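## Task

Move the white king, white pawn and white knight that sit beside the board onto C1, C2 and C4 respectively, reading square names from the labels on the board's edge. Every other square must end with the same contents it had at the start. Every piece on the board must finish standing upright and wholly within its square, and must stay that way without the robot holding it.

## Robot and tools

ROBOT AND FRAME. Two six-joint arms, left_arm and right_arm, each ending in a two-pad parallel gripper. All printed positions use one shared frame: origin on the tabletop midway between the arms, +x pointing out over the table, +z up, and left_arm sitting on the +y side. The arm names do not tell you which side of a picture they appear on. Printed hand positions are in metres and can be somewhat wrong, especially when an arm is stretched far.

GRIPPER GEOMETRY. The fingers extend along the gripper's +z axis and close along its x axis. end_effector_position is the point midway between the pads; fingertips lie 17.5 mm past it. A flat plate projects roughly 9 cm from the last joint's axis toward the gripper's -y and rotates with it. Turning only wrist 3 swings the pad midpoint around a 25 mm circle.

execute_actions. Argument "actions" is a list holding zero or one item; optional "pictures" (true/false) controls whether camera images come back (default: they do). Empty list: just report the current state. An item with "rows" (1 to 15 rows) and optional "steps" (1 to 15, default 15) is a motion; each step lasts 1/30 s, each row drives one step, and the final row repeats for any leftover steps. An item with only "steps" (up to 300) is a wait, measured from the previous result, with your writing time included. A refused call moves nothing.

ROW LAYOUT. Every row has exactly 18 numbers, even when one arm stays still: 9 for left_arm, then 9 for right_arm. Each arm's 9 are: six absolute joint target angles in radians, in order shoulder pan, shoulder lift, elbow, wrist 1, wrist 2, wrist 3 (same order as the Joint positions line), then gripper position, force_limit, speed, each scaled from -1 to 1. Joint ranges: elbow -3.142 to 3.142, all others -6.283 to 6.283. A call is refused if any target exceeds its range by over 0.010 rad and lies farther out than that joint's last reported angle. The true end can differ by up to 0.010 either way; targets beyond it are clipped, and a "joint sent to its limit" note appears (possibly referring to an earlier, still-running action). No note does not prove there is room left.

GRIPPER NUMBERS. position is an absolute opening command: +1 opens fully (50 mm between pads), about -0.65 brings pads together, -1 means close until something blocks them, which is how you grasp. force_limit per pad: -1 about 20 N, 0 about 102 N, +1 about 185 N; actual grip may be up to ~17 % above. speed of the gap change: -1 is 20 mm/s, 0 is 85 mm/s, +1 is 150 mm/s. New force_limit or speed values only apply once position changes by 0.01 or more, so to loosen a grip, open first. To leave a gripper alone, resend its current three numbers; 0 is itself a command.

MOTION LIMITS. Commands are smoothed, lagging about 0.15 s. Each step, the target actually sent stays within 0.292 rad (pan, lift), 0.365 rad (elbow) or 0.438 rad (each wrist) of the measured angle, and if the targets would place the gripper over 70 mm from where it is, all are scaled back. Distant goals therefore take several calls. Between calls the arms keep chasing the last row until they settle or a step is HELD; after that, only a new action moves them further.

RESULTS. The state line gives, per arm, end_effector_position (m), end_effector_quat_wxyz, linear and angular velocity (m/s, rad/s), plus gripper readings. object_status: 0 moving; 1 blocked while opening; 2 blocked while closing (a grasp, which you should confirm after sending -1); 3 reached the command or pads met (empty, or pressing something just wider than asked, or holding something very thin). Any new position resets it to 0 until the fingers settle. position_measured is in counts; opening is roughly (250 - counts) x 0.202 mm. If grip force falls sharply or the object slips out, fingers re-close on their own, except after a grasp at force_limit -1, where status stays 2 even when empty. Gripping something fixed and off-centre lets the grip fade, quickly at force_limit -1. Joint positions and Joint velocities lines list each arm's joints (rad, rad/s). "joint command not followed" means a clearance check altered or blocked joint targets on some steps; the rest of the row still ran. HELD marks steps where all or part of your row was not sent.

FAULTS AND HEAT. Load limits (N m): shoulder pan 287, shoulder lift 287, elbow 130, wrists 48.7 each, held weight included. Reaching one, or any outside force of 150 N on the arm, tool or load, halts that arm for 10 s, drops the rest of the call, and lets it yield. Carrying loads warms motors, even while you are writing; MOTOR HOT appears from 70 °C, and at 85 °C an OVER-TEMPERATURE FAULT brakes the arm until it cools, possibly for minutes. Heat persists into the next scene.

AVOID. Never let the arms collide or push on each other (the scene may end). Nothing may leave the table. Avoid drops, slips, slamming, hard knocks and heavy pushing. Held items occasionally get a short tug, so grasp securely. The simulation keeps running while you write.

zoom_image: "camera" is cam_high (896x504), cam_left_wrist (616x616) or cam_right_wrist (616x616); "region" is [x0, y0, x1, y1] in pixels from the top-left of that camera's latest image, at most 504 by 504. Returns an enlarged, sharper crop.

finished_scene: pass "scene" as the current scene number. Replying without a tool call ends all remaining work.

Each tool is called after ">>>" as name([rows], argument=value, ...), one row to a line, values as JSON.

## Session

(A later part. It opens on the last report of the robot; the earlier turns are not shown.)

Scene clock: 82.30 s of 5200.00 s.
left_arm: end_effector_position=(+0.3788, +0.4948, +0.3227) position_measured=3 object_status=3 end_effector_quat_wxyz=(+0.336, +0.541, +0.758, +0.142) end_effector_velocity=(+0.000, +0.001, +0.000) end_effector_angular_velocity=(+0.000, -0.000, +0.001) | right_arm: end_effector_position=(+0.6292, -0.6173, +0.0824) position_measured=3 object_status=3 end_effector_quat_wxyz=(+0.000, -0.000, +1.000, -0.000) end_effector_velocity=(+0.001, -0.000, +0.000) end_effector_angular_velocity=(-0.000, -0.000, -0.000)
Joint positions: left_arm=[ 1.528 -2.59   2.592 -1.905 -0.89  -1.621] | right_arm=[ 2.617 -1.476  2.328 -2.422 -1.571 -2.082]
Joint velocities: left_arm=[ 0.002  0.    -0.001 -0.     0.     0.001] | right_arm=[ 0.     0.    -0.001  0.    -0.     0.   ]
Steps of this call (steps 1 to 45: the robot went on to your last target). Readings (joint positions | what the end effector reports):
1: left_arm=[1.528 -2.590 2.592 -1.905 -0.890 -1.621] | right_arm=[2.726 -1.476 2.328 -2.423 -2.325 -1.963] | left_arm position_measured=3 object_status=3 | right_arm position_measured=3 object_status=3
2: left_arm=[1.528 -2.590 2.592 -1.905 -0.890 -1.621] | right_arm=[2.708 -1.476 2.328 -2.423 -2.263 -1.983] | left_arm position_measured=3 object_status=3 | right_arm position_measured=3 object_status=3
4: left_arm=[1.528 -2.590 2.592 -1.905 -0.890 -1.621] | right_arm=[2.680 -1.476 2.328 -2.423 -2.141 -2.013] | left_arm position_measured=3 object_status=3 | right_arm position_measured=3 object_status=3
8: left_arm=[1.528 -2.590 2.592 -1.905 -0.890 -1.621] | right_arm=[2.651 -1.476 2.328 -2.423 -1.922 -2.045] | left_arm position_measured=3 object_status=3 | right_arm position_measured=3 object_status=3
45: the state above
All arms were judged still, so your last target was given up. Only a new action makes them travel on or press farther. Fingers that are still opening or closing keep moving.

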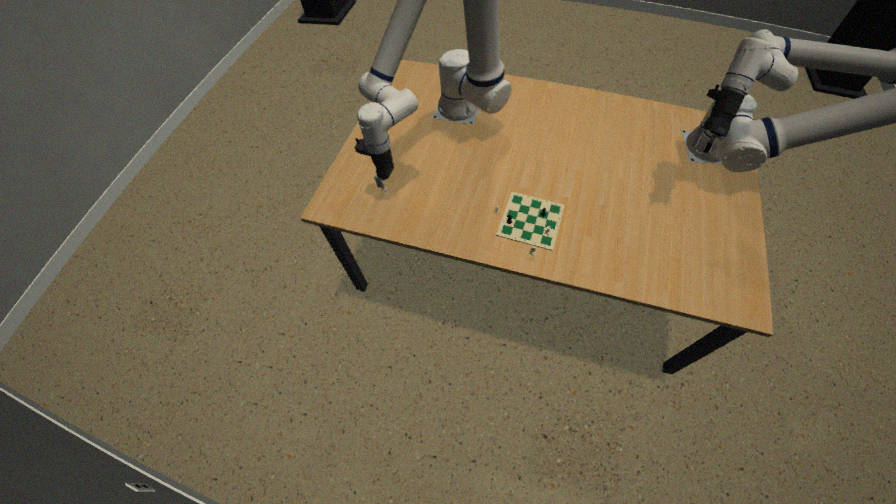

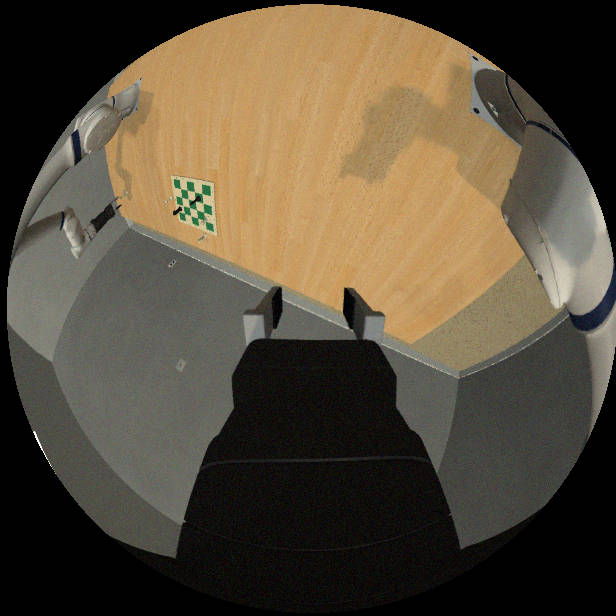

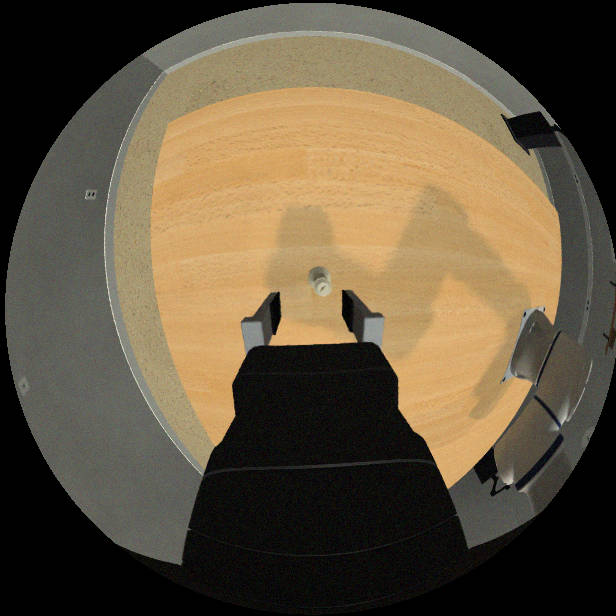

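>>> execute_actions([
  {"rows":[[1.528,-2.59,2.592,-1.905,-0.89,-1.621,1,0,0,2.596,-1.3763,2.3769,-2.5714,-1.571,-2.103,1,0,0]]},
])

Scene clock: 85.53 s of 5200.00 s.
left_arm: end_effector_position=(+0.3788, +0.4948, +0.3227) position_measured=3 object_status=3 end_effector_quat_wxyz=(+0.336, +0.541, +0.758, +0.142) end_effector_velocity=(-0.000, -0.000, -0.001) end_effector_angular_velocity=(+0.002, +0.000, -0.000) | right_arm: end_effector_position=(+0.6208, -0.6253, +0.0242) position_measured=3 object_status=3 end_effector_quat_wxyz=(+0.000, -0.000, +1.000, -0.000) end_effector_velocity=(-0.003, -0.001, -0.013) end_effector_angular_velocity=(+0.001, -0.001, -0.001)
Joint positions: left_arm=[ 1.528 -2.59   2.592 -1.905 -0.89  -1.621] | right_arm=[ 2.597 -1.379  2.375 -2.567 -1.571 -2.102]
Joint velocities: left_arm=[ 0.     0.001  0.001 -0.    -0.     0.001] | right_arm=[-0.005  0.022  0.012 -0.034  0.001 -0.004]
Steps of this call (steps 1 to 82: nothing new was sent; steps 83 to 97: all 15 steps of this action). Readings (joint positions | what the end effector reports):
83: left_arm=[1.528 -2.590 2.592 -1.905 -0.890 -1.621] | right_arm=[2.617 -1.476 2.328 -2.423 -1.571 -2.082] | left_arm position_measured=3 object_status=3 | right_arm position_measured=3 object_status=3
84: left_arm=[1.528 -2.590 2.592 -1.905 -0.890 -1.621] | right_arm=[2.615 -1.465 2.332 -2.440 -1.571 -2.085] | left_arm position_measured=3 object_status=3 | right_arm position_measured=3 object_status=3
86: left_arm=[1.528 -2.590 2.592 -1.905 -0.890 -1.621] | right_arm=[2.607 -1.428 2.352 -2.493 -1.571 -2.092] | left_arm position_measured=3 object_status=3 | right_arm position_measured=3 object_status=3
90: left_arm=[1.528 -2.590 2.592 -1.905 -0.890 -1.621] | right_arm=[2.600 -1.395 2.368 -2.544 -1.571 -2.099] | left_arm position_measured=3 object_status=3 | right_arm position_measured=3 object_status=3
97: the state above

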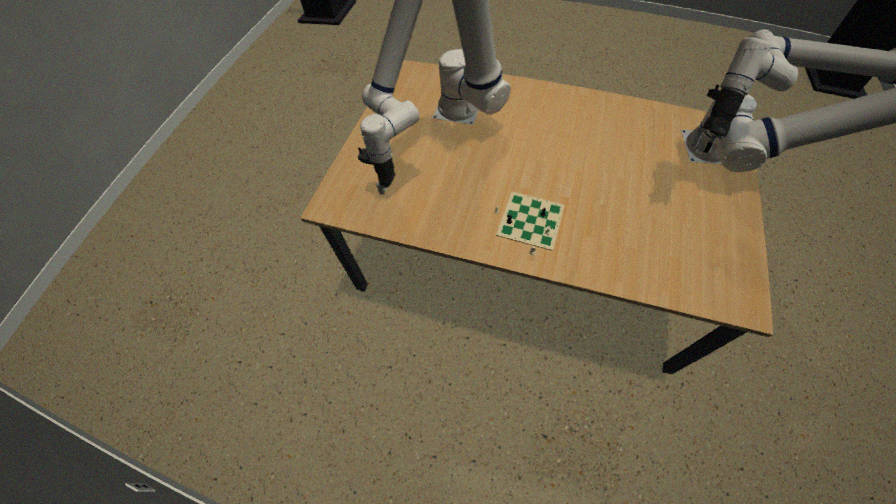

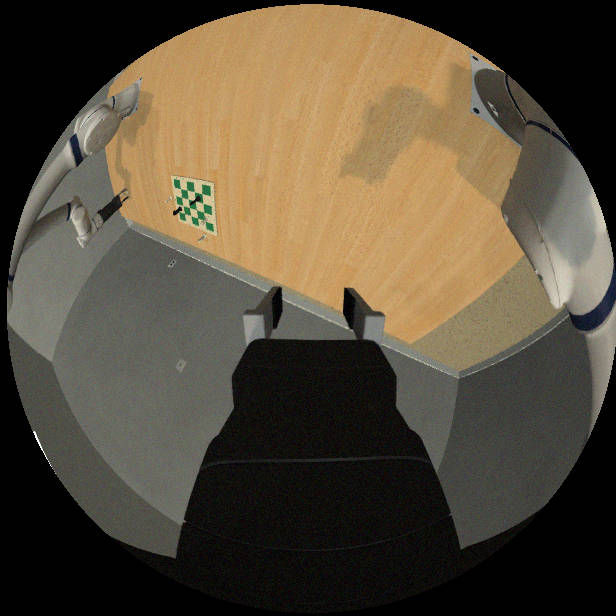

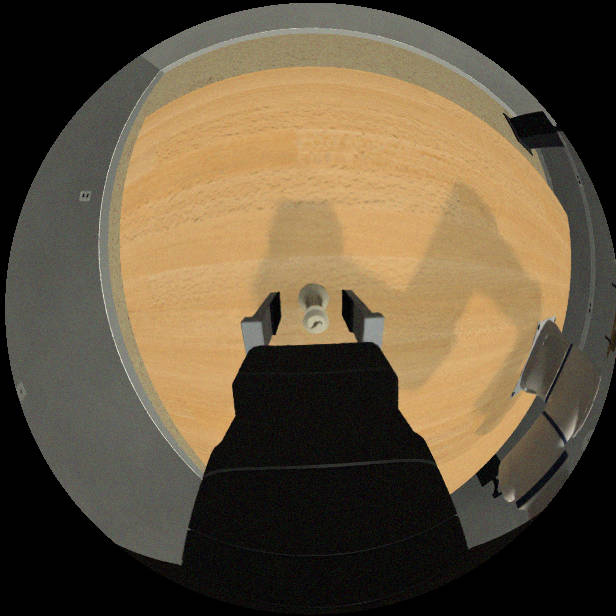

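>>> execute_actions([
  {"rows":[[1.528,-2.59,2.592,-1.905,-0.89,-1.621,1,0,0,2.596,-1.3763,2.3769,-2.5714,-1.571,-2.103,-1,0.7,0]]},
], pictures=false)

>>> execute_actions([
  {"rows":[[1.528,-2.59,2.592,-1.905,-0.89,-1.621,1,0,0,2.596,-1.476,2.3276,-2.4225,-1.571,-2.103,-1,0.7,0]]},
], pictures=false)

>>> execute_actions([
  {"rows":[[1.528,-2.59,2.592,-1.905,-0.89,-1.621,1,0,0,3.565,-1.2,1.897,-2.268,-1.571,-1.134,-1,0.7,0]]},
], pictures=false)

>>> execute_actions([
  {"steps":55},
], pictures=false)

>>> execute_actions([
  {"rows":[[1.528,-2.59,2.592,-1.905,-0.89,-1.621,1,0,0,3.565,-1.1125,1.9335,-2.392,-1.571,-1.134,-1,0.7,0]]},
])

Scene clock: 91.63 s of 5200.00 s.
left_arm: end_effector_position=(+0.3788, +0.4948, +0.3227) position_measured=3 object_status=3 end_effector_quat_wxyz=(+0.336, +0.541, +0.758, +0.142) end_effector_velocity=(-0.000, -0.000, +0.001) end_effector_angular_velocity=(-0.000, -0.000, -0.001) | right_arm: end_effector_position=(+0.6206, -0.6257, +0.0227) position_measured=177 object_status=0 end_effector_quat_wxyz=(+0.000, -0.000, +1.000, -0.000) end_effector_velocity=(-0.000, +0.000, -0.000) end_effector_angular_velocity=(+0.001, +0.000, -0.001)
Joint positions: left_arm=[ 1.528 -2.59   2.592 -1.905 -0.89  -1.621] | right_arm=[ 2.596 -1.376  2.377 -2.572 -1.571 -2.103]
Joint velocities: left_arm=[-0.    -0.    -0.001  0.    -0.     0.001] | right_arm=[-0.     0.    -0.     0.     0.     0.001]
Steps of this call (steps 1 to 15: the robot went on to your last target; steps 16 to 90: nothing new was sent; then 2.60 s passed at rest; steps 91 to 105: all 15 steps of this action). Readings (joint positions | what the end effector reports):
91: left_arm=[1.528 -2.590 2.592 -1.905 -0.890 -1.621] | right_arm=[2.596 -1.376 2.377 -2.571 -1.571 -2.103] | left_arm position_measured=3 object_status=3 | right_arm position_measured=7 object_status=0
92: left_arm=[1.528 -2.590 2.592 -1.905 -0.890 -1.621] | right_arm=[2.596 -1.376 2.377 -2.571 -1.571 -2.103] | left_arm position_measured=3 object_status=3 | right_arm position_measured=21 object_status=0
94: left_arm=[1.528 -2.590 2.592 -1.905 -0.890 -1.621] | right_arm=[2.596 -1.376 2.377 -2.571 -1.571 -2.103] | left_arm position_measured=3 object_status=3 | right_arm position_measured=49 object_status=0
98: left_arm=[1.528 -2.590 2.592 -1.905 -0.890 -1.621] | right_arm=[2.596 -1.376 2.377 -2.571 -1.571 -2.103] | left_arm position_measured=3 object_status=3 | right_arm position_measured=105 object_status=0
105: the state above

Scene clock: 92.13 s of 5200.00 s.
left_arm: end_effector_position=(+0.3788, +0.4948, +0.3227) position_measured=3 object_status=3 end_effector_quat_wxyz=(+0.336, +0.541, +0.758, +0.142) end_effector_velocity=(+0.000, -0.000, -0.001) end_effector_angular_velocity=(+0.002, -0.000, +0.000) | right_arm: end_effector_position=(+0.6266, -0.6292, +0.0804) position_measured=195 object_status=2 end_effector_quat_wxyz=(-0.000, -0.000, +1.000, -0.000) end_effector_velocity=(+0.001, -0.000, +0.015) end_effector_angular_velocity=(-0.001, +0.000, +0.001)
Joint positions: left_arm=[ 1.528 -2.59   2.592 -1.905 -0.89  -1.621] | right_arm=[ 2.596 -1.473  2.329 -2.427 -1.571 -2.103]
Joint velocities: left_arm=[-0.     0.002  0.     0.     0.    -0.   ] | right_arm=[ 0.    -0.024 -0.011  0.035 -0.001 -0.   ]
Steps of this call (steps 1 to 15: all 15 steps of this action). Readings (joint positions | what the end effector reports):
1: left_arm=[1.528 -2.590 2.592 -1.905 -0.890 -1.621] | right_arm=[2.596 -1.377 2.377 -2.571 -1.571 -2.103] | left_arm position_measured=3 object_status=3 | right_arm position_measured=177 object_status=0
2: left_arm=[1.528 -2.590 2.592 -1.905 -0.890 -1.621] | right_arm=[2.596 -1.387 2.372 -2.554 -1.571 -2.103] | left_arm position_measured=3 object_status=3 | right_arm position_measured=195 object_status=0
4: left_arm=[1.528 -2.590 2.592 -1.905 -0.890 -1.621] | right_arm=[2.596 -1.424 2.353 -2.500 -1.571 -2.103] | left_arm position_measured=3 object_status=3 | right_arm position_measured=195 object_status=0
8: left_arm=[1.528 -2.590 2.592 -1.905 -0.890 -1.621] | right_arm=[2.596 -1.457 2.337 -2.450 -1.571 -2.103] | left_arm position_measured=3 object_status=3 | right_arm position_measured=195 object_status=2
15: the state above

Scene clock: 92.63 s of 5200.00 s.
left_arm: end_effector_position=(+0.3788, +0.4948, +0.3227) position_measured=3 object_status=3 end_effector_quat_wxyz=(+0.336, +0.541, +0.758, +0.142) end_effector_velocity=(-0.000, -0.000, -0.001) end_effector_angular_velocity=(+0.002, +0.000, -0.001) | right_arm: end_effector_position=(+0.7626, -0.5326, +0.0970) position_measured=195 object_status=2 end_effector_quat_wxyz=(-0.003, +0.058, +0.998, +0.001) end_effector_velocity=(+0.192, +0.312, +0.022) end_effector_angular_velocity=(-0.006, -0.007, -0.254)
Joint positions: left_arm=[ 1.528 -2.59   2.592 -1.905 -0.89  -1.621] | right_arm=[ 2.83  -1.314  2.083 -2.334 -1.571 -1.752]
Joint velocities: left_arm=[-0.     0.002  0.     0.    -0.     0.001] | right_arm=[ 0.521  0.226 -0.363  0.129  0.     0.775]
Steps of this call (steps 1 to 15: all 15 steps of this action). Readings (joint positions | what the end effector reports):
1: left_arm=[1.528 -2.590 2.592 -1.905 -0.890 -1.621] | right_arm=[2.596 -1.473 2.328 -2.426 -1.571 -2.102] | left_arm position_measured=3 object_status=3 | right_arm position_measured=195 object_status=2
2: left_arm=[1.528 -2.590 2.592 -1.905 -0.890 -1.621] | right_arm=[2.607 -1.463 2.315 -2.419 -1.571 -2.086] | left_arm position_measured=3 object_status=3 | right_arm position_measured=195 object_status=2
4: left_arm=[1.528 -2.590 2.592 -1.905 -0.890 -1.621] | right_arm=[2.644 -1.430 2.268 -2.400 -1.571 -2.031] | left_arm position_measured=3 object_status=3 | right_arm position_measured=195 object_status=2
8: left_arm=[1.528 -2.590 2.592 -1.905 -0.890 -1.621] | right_arm=[2.709 -1.380 2.190 -2.372 -1.571 -1.933] | left_arm position_measured=3 object_status=3 | right_arm position_measured=195 object_status=2
15: the state above

Scene clock: 94.47 s of 5200.00 s.
left_arm: end_effector_position=(+0.3788, +0.4948, +0.3227) position_measured=3 object_status=3 end_effector_quat_wxyz=(+0.336, +0.541, +0.758, +0.142) end_effector_velocity=(-0.000, -0.000, +0.001) end_effector_angular_velocity=(-0.001, +0.000, +0.000) | right_arm: end_effector_position=(+0.6916, -0.0125, +0.1064) position_measured=195 object_status=2 end_effector_quat_wxyz=(+0.000, +0.000, +1.000, -0.000) end_effector_velocity=(-0.004, +0.007, +0.000) end_effector_angular_velocity=(+0.000, -0.001, +0.006)
Joint positions: left_arm=[ 1.528 -2.59   2.592 -1.905 -0.89  -1.621] | right_arm=[ 3.564 -1.2    1.897 -2.268 -1.571 -1.135]
Joint velocities: left_arm=[ 0.    -0.001 -0.001 -0.    -0.    -0.   ] | right_arm=[ 0.011  0.    -0.002  0.    -0.     0.005]
Steps of this call (steps 1 to 55: the robot went on to your last target). Readings (joint positions | what the end effector reports):
1: left_arm=[1.528 -2.590 2.592 -1.905 -0.890 -1.621] | right_arm=[2.848 -1.307 2.071 -2.330 -1.571 -1.725] | left_arm position_measured=3 object_status=3 | right_arm position_measured=195 object_status=2
2: left_arm=[1.528 -2.590 2.592 -1.905 -0.890 -1.621] | right_arm=[2.865 -1.300 2.060 -2.326 -1.571 -1.699] | left_arm position_measured=3 object_status=3 | right_arm position_measured=195 object_status=2
4: left_arm=[1.528 -2.590 2.592 -1.905 -0.890 -1.621] | right_arm=[2.900 -1.288 2.040 -2.318 -1.571 -1.646] | left_arm position_measured=3 object_status=3 | right_arm position_measured=195 object_status=2
8: left_arm=[1.528 -2.590 2.592 -1.905 -0.890 -1.621] | right_arm=[2.970 -1.268 2.007 -2.307 -1.571 -1.542] | left_arm position_measured=3 object_status=3 | right_arm position_measured=195 object_status=2
55: the state above

Scene clock: 94.97 s of 5200.00 s.
left_arm: end_effector_position=(+0.3788, +0.4948, +0.3227) position_measured=3 object_status=3 end_effector_quat_wxyz=(+0.336, +0.541, +0.758, +0.142) end_effector_velocity=(-0.000, -0.000, +0.000) end_effector_angular_velocity=(-0.001, -0.000, -0.001) | right_arm: end_effector_position=(+0.6916, -0.0113, +0.0356) position_measured=195 object_status=2 end_effector_quat_wxyz=(+0.000, -0.000, +1.000, -0.000) end_effector_velocity=(-0.001, -0.000, -0.018) end_effector_angular_velocity=(-0.001, +0.001, +0.001)
Joint positions: left_arm=[ 1.528 -2.59   2.592 -1.905 -0.89  -1.621] | right_arm=[ 3.565 -1.115  1.932 -2.388 -1.571 -1.134]
Joint velocities: left_arm=[-0.001 -0.002  0.     0.    -0.     0.   ] | right_arm=[ 0.     0.022  0.008 -0.029  0.    -0.   ]
Steps of this call (steps 1 to 15: all 15 steps of this action). Readings (joint positions | what the end effector reports):
1: left_arm=[1.528 -2.590 2.592 -1.905 -0.890 -1.621] | right_arm=[3.564 -1.200 1.897 -2.268 -1.571 -1.134] | left_arm position_measured=3 object_status=3 | right_arm position_measured=195 object_status=2
2: left_arm=[1.528 -2.590 2.592 -1.905 -0.890 -1.621] | right_arm=[3.564 -1.190 1.900 -2.284 -1.571 -1.134] | left_arm position_measured=3 object_status=3 | right_arm position_measured=195 object_status=2
4: left_arm=[1.528 -2.590 2.592 -1.905 -0.890 -1.621] | right_arm=[3.564 -1.157 1.916 -2.327 -1.571 -1.134] | left_arm position_measured=3 object_status=3 | right_arm position_measured=195 object_status=2
8: left_arm=[1.528 -2.590 2.592 -1.905 -0.890 -1.621] | right_arm=[3.565 -1.128 1.927 -2.369 -1.571 -1.134] | left_arm position_measured=3 object_status=3 | right_arm position_measured=195 object_status=2
15: the state above

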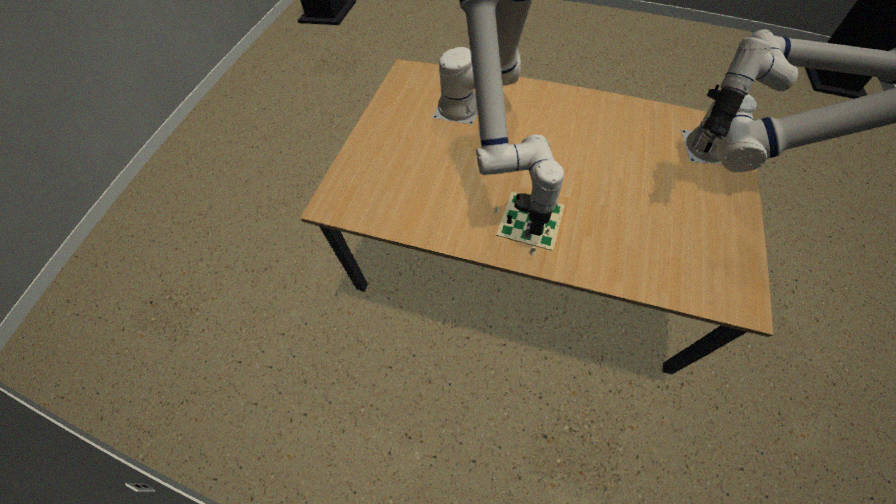

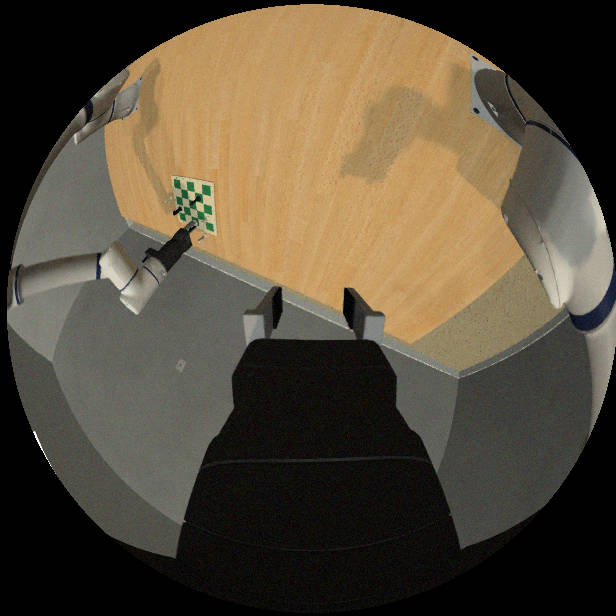

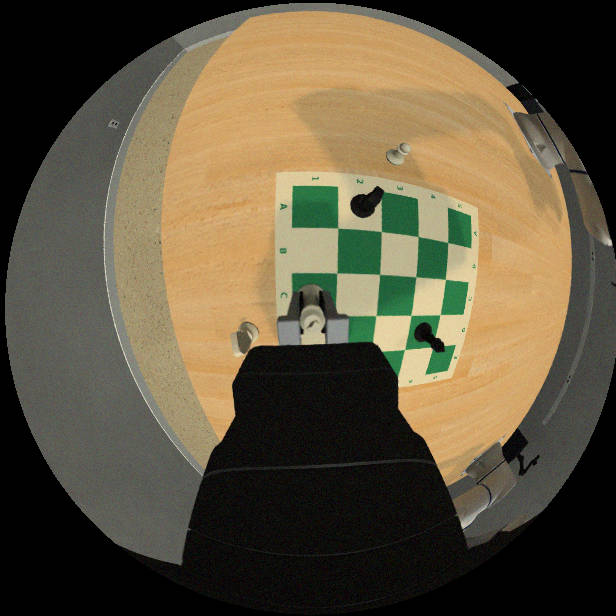

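>>> execute_actions([
  {"rows":[[1.528,-2.59,2.592,-1.905,-0.89,-1.621,1,0,0,3.566,-1.1125,1.9375,-2.396,-1.571,-1.133,-1,0.7,0]],"steps":8},
], pictures=false)

>>> execute_actions([
  {"rows":[[1.528,-2.59,2.592,-1.905,-0.89,-1.621,1,0,0,3.566,-1.1125,1.9375,-2.396,-1.571,-1.133,0.4,0.7,-0.5]]},
], pictures=false)

>>> execute_actions([
  {"rows":[[1.528,-2.59,2.592,-1.905,-0.89,-1.621,1,0,0,3.565,-1.2,1.897,-2.268,-1.571,-1.134,0.4,0.7,0]]},
])

>>> execute_actions([
  {"rows":[[1.528,-2.59,2.592,-1.905,-0.89,-1.621,1,0,0,3.428,-1.3634,2.1954,-2.403,-1.571,-1.271,0.4,0.7,0]]},
], pictures=false)

>>> execute_actions([
  {"steps":12},
])

Scene clock: 101.47 s of 5200.00 s.
left_arm: end_effector_position=(+0.3788, +0.4948, +0.3227) position_measured=3 object_status=3 end_effector_quat_wxyz=(+0.336, +0.541, +0.758, +0.142) end_effector_velocity=(-0.000, +0.000, -0.001) end_effector_angular_velocity=(+0.000, -0.000, -0.001) | right_arm: end_effector_position=(+0.6901, -0.0113, +0.0323) position_measured=195 object_status=2 end_effector_quat_wxyz=(+0.000, -0.000, +1.000, +0.000) end_effector_velocity=(-0.003, -0.000, -0.002) end_effector_angular_velocity=(-0.001, +0.001, -0.000)
Joint positions: left_arm=[ 1.528 -2.59   2.592 -1.905 -0.89  -1.621] | right_arm=[ 3.566 -1.113  1.936 -2.396 -1.571 -1.133]
Joint velocities: left_arm=[-0.    -0.002  0.002 -0.001 -0.     0.001] | right_arm=[ 0.002  0.     0.006 -0.005 -0.001  0.002]
Steps of this call (steps 1 to 15: the robot went on to your last target; steps 16 to 90: nothing new was sent; then 3.23 s passed at rest; steps 91 to 98: all 8 steps of this action). Readings (joint positions | what the end effector reports):
91: left_arm=[1.528 -2.590 2.592 -1.905 -0.890 -1.621] | right_arm=[3.565 -1.112 1.934 -2.392 -1.571 -1.134] | left_arm position_measured=3 object_status=3 | right_arm position_measured=195 object_status=2
92: left_arm=[1.528 -2.590 2.592 -1.905 -0.890 -1.621] | right_arm=[3.565 -1.112 1.934 -2.393 -1.571 -1.134] | left_arm position_measured=3 object_status=3 | right_arm position_measured=195 object_status=2
94: left_arm=[1.528 -2.590 2.592 -1.905 -0.890 -1.621] | right_arm=[3.565 -1.112 1.935 -2.394 -1.571 -1.133] | left_arm position_measured=3 object_status=3 | right_arm position_measured=195 object_status=2
98: the state above

Scene clock: 101.97 s of 5200.00 s.
left_arm: end_effector_position=(+0.3788, +0.4948, +0.3227) position_measured=3 object_status=3 end_effector_quat_wxyz=(+0.336, +0.541, +0.758, +0.142) end_effector_velocity=(+0.000, +0.000, +0.001) end_effector_angular_velocity=(+0.000, -0.000, +0.000) | right_arm: end_effector_position=(+0.6894, -0.0114, +0.0317) position_measured=92 object_status=0 end_effector_quat_wxyz=(+0.000, -0.000, +1.000, -0.000) end_effector_velocity=(+0.001, +0.000, +0.000) end_effector_angular_velocity=(+0.000, -0.002, -0.000)
Joint positions: left_arm=[ 1.528 -2.59   2.592 -1.905 -0.89  -1.621] | right_arm=[ 3.566 -1.112  1.938 -2.396 -1.571 -1.133]
Joint velocities: left_arm=[ 0.001  0.001 -0.001 -0.     0.     0.001] | right_arm=[ 0.     0.001 -0.002 -0.001 -0.     0.   ]
Steps of this call (steps 1 to 15: all 15 steps of this action). Readings (joint positions | what the end effector reports):
1: left_arm=[1.528 -2.590 2.592 -1.905 -0.890 -1.621] | right_arm=[3.566 -1.113 1.937 -2.396 -1.571 -1.133] | left_arm position_measured=3 object_status=3 | right_arm position_measured=192 object_status=0
2: left_arm=[1.528 -2.590 2.592 -1.905 -0.890 -1.621] | right_arm=[3.566 -1.113 1.937 -2.396 -1.571 -1.133] | left_arm position_measured=3 object_status=3 | right_arm position_measured=184 object_status=0
4: left_arm=[1.528 -2.590 2.592 -1.905 -0.890 -1.621] | right_arm=[3.566 -1.113 1.937 -2.396 -1.571 -1.133] | left_arm position_measured=3 object_status=3 | right_arm position_measured=167 object_status=0
8: left_arm=[1.528 -2.590 2.592 -1.905 -0.890 -1.621] | right_arm=[3.566 -1.112 1.938 -2.396 -1.571 -1.133] | left_arm position_measured=3 object_status=3 | right_arm position_measured=132 object_status=0
15: the state above

Scene clock: 102.47 s of 5200.00 s.
left_arm: end_effector_position=(+0.3788, +0.4948, +0.3227) position_measured=3 object_status=3 end_effector_quat_wxyz=(+0.336, +0.541, +0.758, +0.142) end_effector_velocity=(+0.000, +0.001, -0.000) end_effector_angular_velocity=(+0.000, -0.000, +0.002) | right_arm: end_effector_position=(+0.6910, -0.0115, +0.1040) position_measured=92 object_status=3 end_effector_quat_wxyz=(+0.000, -0.000, +1.000, -0.000) end_effector_velocity=(-0.001, -0.000, +0.017) end_effector_angular_velocity=(+0.000, +0.001, -0.000)
Joint positions: left_arm=[ 1.528 -2.59   2.592 -1.905 -0.89  -1.621] | right_arm=[ 3.565 -1.197  1.898 -2.272 -1.571 -1.134]
Joint velocities: left_arm=[ 0.002  0.001 -0.    -0.     0.     0.   ] | right_arm=[-0.    -0.02  -0.009  0.03   0.001  0.   ]
Steps of this call (steps 1 to 15: all 15 steps of this action). Readings (joint positions | what the end effector reports):
1: left_arm=[1.528 -2.590 2.592 -1.905 -0.890 -1.621] | right_arm=[3.566 -1.113 1.937 -2.396 -1.571 -1.133] | left_arm position_measured=3 object_status=3 | right_arm position_measured=92 object_status=0
2: left_arm=[1.528 -2.590 2.592 -1.905 -0.890 -1.621] | right_arm=[3.566 -1.123 1.934 -2.379 -1.571 -1.133] | left_arm position_measured=3 object_status=3 | right_arm position_measured=92 object_status=0
4: left_arm=[1.528 -2.590 2.592 -1.905 -0.890 -1.621] | right_arm=[3.566 -1.155 1.917 -2.336 -1.571 -1.133] | left_arm position_measured=3 object_status=3 | right_arm position_measured=92 object_status=3
8: left_arm=[1.528 -2.590 2.592 -1.905 -0.890 -1.621] | right_arm=[3.565 -1.184 1.905 -2.292 -1.571 -1.134] | left_arm position_measured=3 object_status=3 | right_arm position_measured=92 object_status=3
15: the state above

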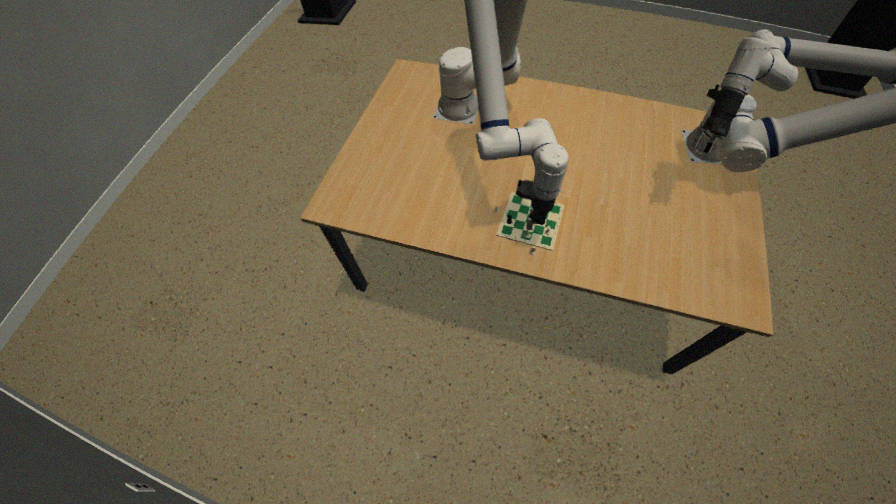

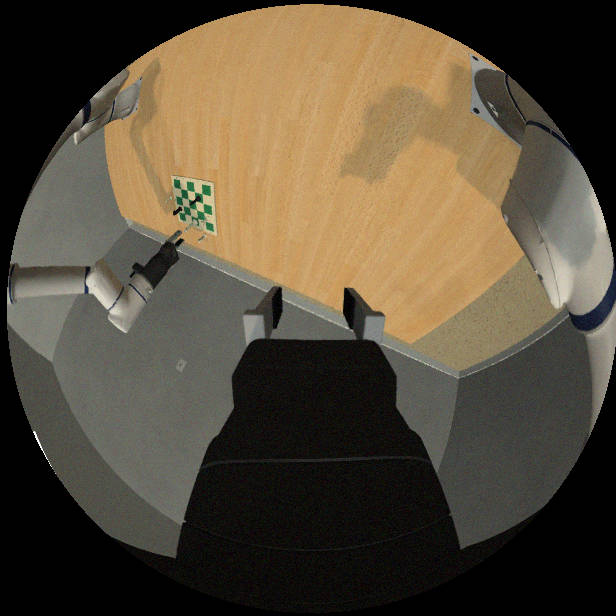

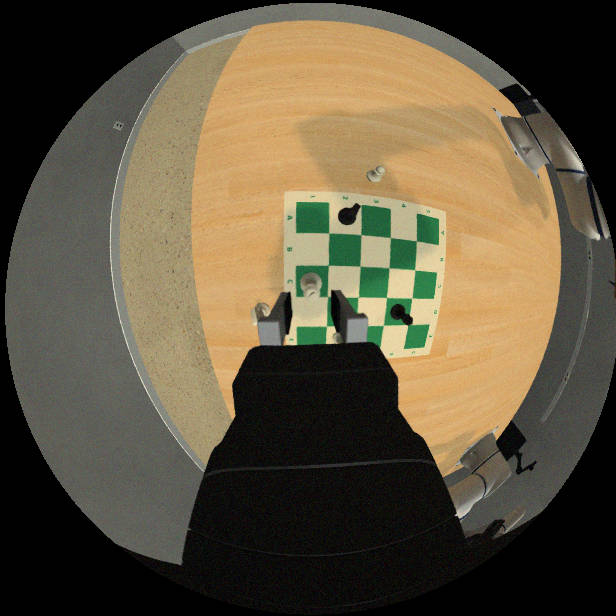

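Scene clock: 102.97 s of 5200.00 s.
left_arm: end_effector_position=(+0.3788, +0.4948, +0.3227) position_measured=3 object_status=3 end_effector_quat_wxyz=(+0.336, +0.541, +0.758, +0.142) end_effector_velocity=(-0.000, -0.000, -0.001) end_effector_angular_velocity=(+0.003, +0.000, -0.001) | right_arm: end_effector_position=(+0.6178, -0.1358, +0.0820) position_measured=92 object_status=3 end_effector_quat_wxyz=(+0.000, -0.000, +1.000, -0.000) end_effector_velocity=(-0.063, -0.082, -0.019) end_effector_angular_velocity=(-0.000, -0.000, -0.000)
Joint positions: left_arm=[ 1.528 -2.59   2.592 -1.905 -0.89  -1.621] | right_arm=[ 3.44  -1.349  2.17  -2.392 -1.571 -1.259]
Joint velocities: left_arm=[-0.001  0.001  0.002 -0.     0.     0.001] | right_arm=[-0.091 -0.108  0.196 -0.088 -0.    -0.09 ]
Steps of this call (steps 1 to 15: all 15 steps of this action). Readings (joint positions | what the end effector reports):
1: left_arm=[1.528 -2.590 2.592 -1.905 -0.890 -1.621] | right_arm=[3.565 -1.198 1.898 -2.271 -1.571 -1.134] | left_arm position_measured=3 object_status=3 | right_arm position_measured=92 object_status=3
2: left_arm=[1.528 -2.590 2.592 -1.905 -0.890 -1.621] | right_arm=[3.559 -1.206 1.911 -2.277 -1.571 -1.141] | left_arm position_measured=3 object_status=3 | right_arm position_measured=92 object_status=3
4: left_arm=[1.528 -2.590 2.592 -1.905 -0.890 -1.621] | right_arm=[3.536 -1.234 1.962 -2.299 -1.571 -1.163] | left_arm position_measured=3 object_status=3 | right_arm position_measured=92 object_status=3
8: left_arm=[1.528 -2.590 2.592 -1.905 -0.890 -1.621] | right_arm=[3.493 -1.285 2.055 -2.340 -1.571 -1.206] | left_arm position_measured=3 object_status=3 | right_arm position_measured=92 object_status=3
15: the state above

Scene clock: 103.37 s of 5200.00 s.
left_arm: end_effector_position=(+0.3788, +0.4948, +0.3227) position_measured=3 object_status=3 end_effector_quat_wxyz=(+0.336, +0.541, +0.758, +0.142) end_effector_velocity=(-0.000, -0.001, -0.000) end_effector_angular_velocity=(+0.000, +0.000, -0.002) | right_arm: end_effector_position=(+0.6096, -0.1460, +0.0795) position_measured=92 object_status=3 end_effector_quat_wxyz=(+0.000, -0.000, +1.000, -0.000) end_effector_velocity=(-0.003, -0.004, -0.001) end_effector_angular_velocity=(+0.000, +0.001, -0.000)
Joint positions: left_arm=[ 1.528 -2.59   2.592 -1.905 -0.89  -1.621] | right_arm=[ 3.429 -1.363  2.194 -2.402 -1.571 -1.27 ]
Joint velocities: left_arm=[-0.001  0.    -0.     0.    -0.     0.   ] | right_arm=[-0.004 -0.005  0.009 -0.004  0.001 -0.004]
Steps of this call (steps 1 to 12: the robot went on to your last target). Readings (joint positions | what the end effector reports):
1: left_arm=[1.528 -2.590 2.592 -1.905 -0.890 -1.621] | right_arm=[3.437 -1.352 2.175 -2.394 -1.571 -1.262] | left_arm position_measured=3 object_status=3 | right_arm position_measured=92 object_status=3
2: left_arm=[1.528 -2.590 2.592 -1.905 -0.890 -1.621] | right_arm=[3.435 -1.355 2.180 -2.396 -1.571 -1.264] | left_arm position_measured=3 object_status=3 | right_arm position_measured=92 object_status=3
4: left_arm=[1.528 -2.590 2.592 -1.905 -0.890 -1.621] | right_arm=[3.432 -1.358 2.186 -2.399 -1.571 -1.267] | left_arm position_measured=3 object_status=3 | right_arm position_measured=92 object_status=3
8: left_arm=[1.528 -2.590 2.592 -1.905 -0.890 -1.621] | right_arm=[3.430 -1.362 2.192 -2.402 -1.571 -1.270] | left_arm position_measured=3 object_status=3 | right_arm position_measured=92 object_status=3
12: the state above

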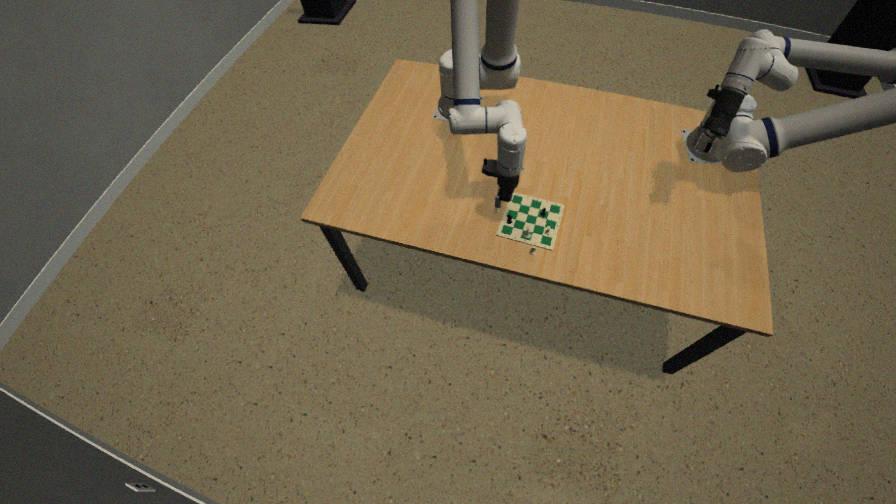

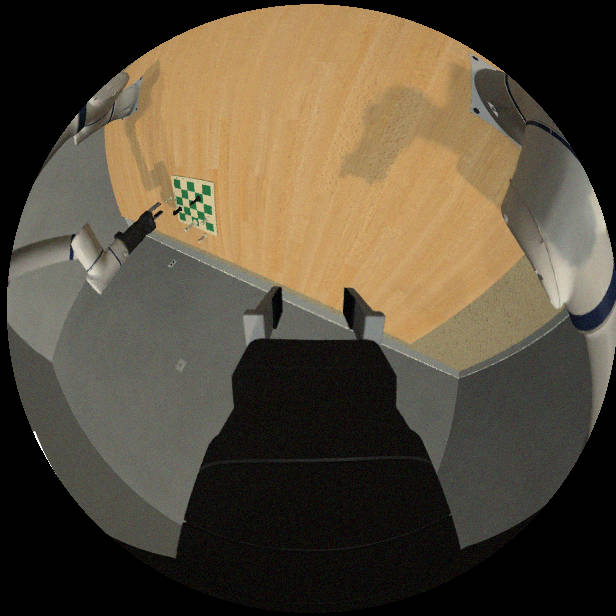

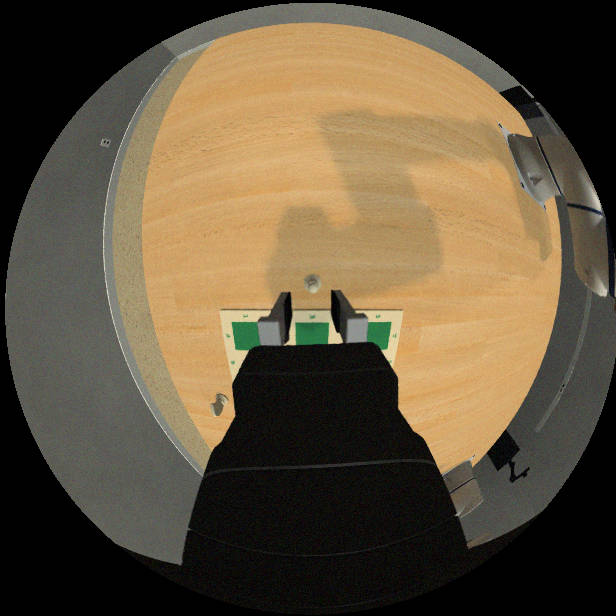

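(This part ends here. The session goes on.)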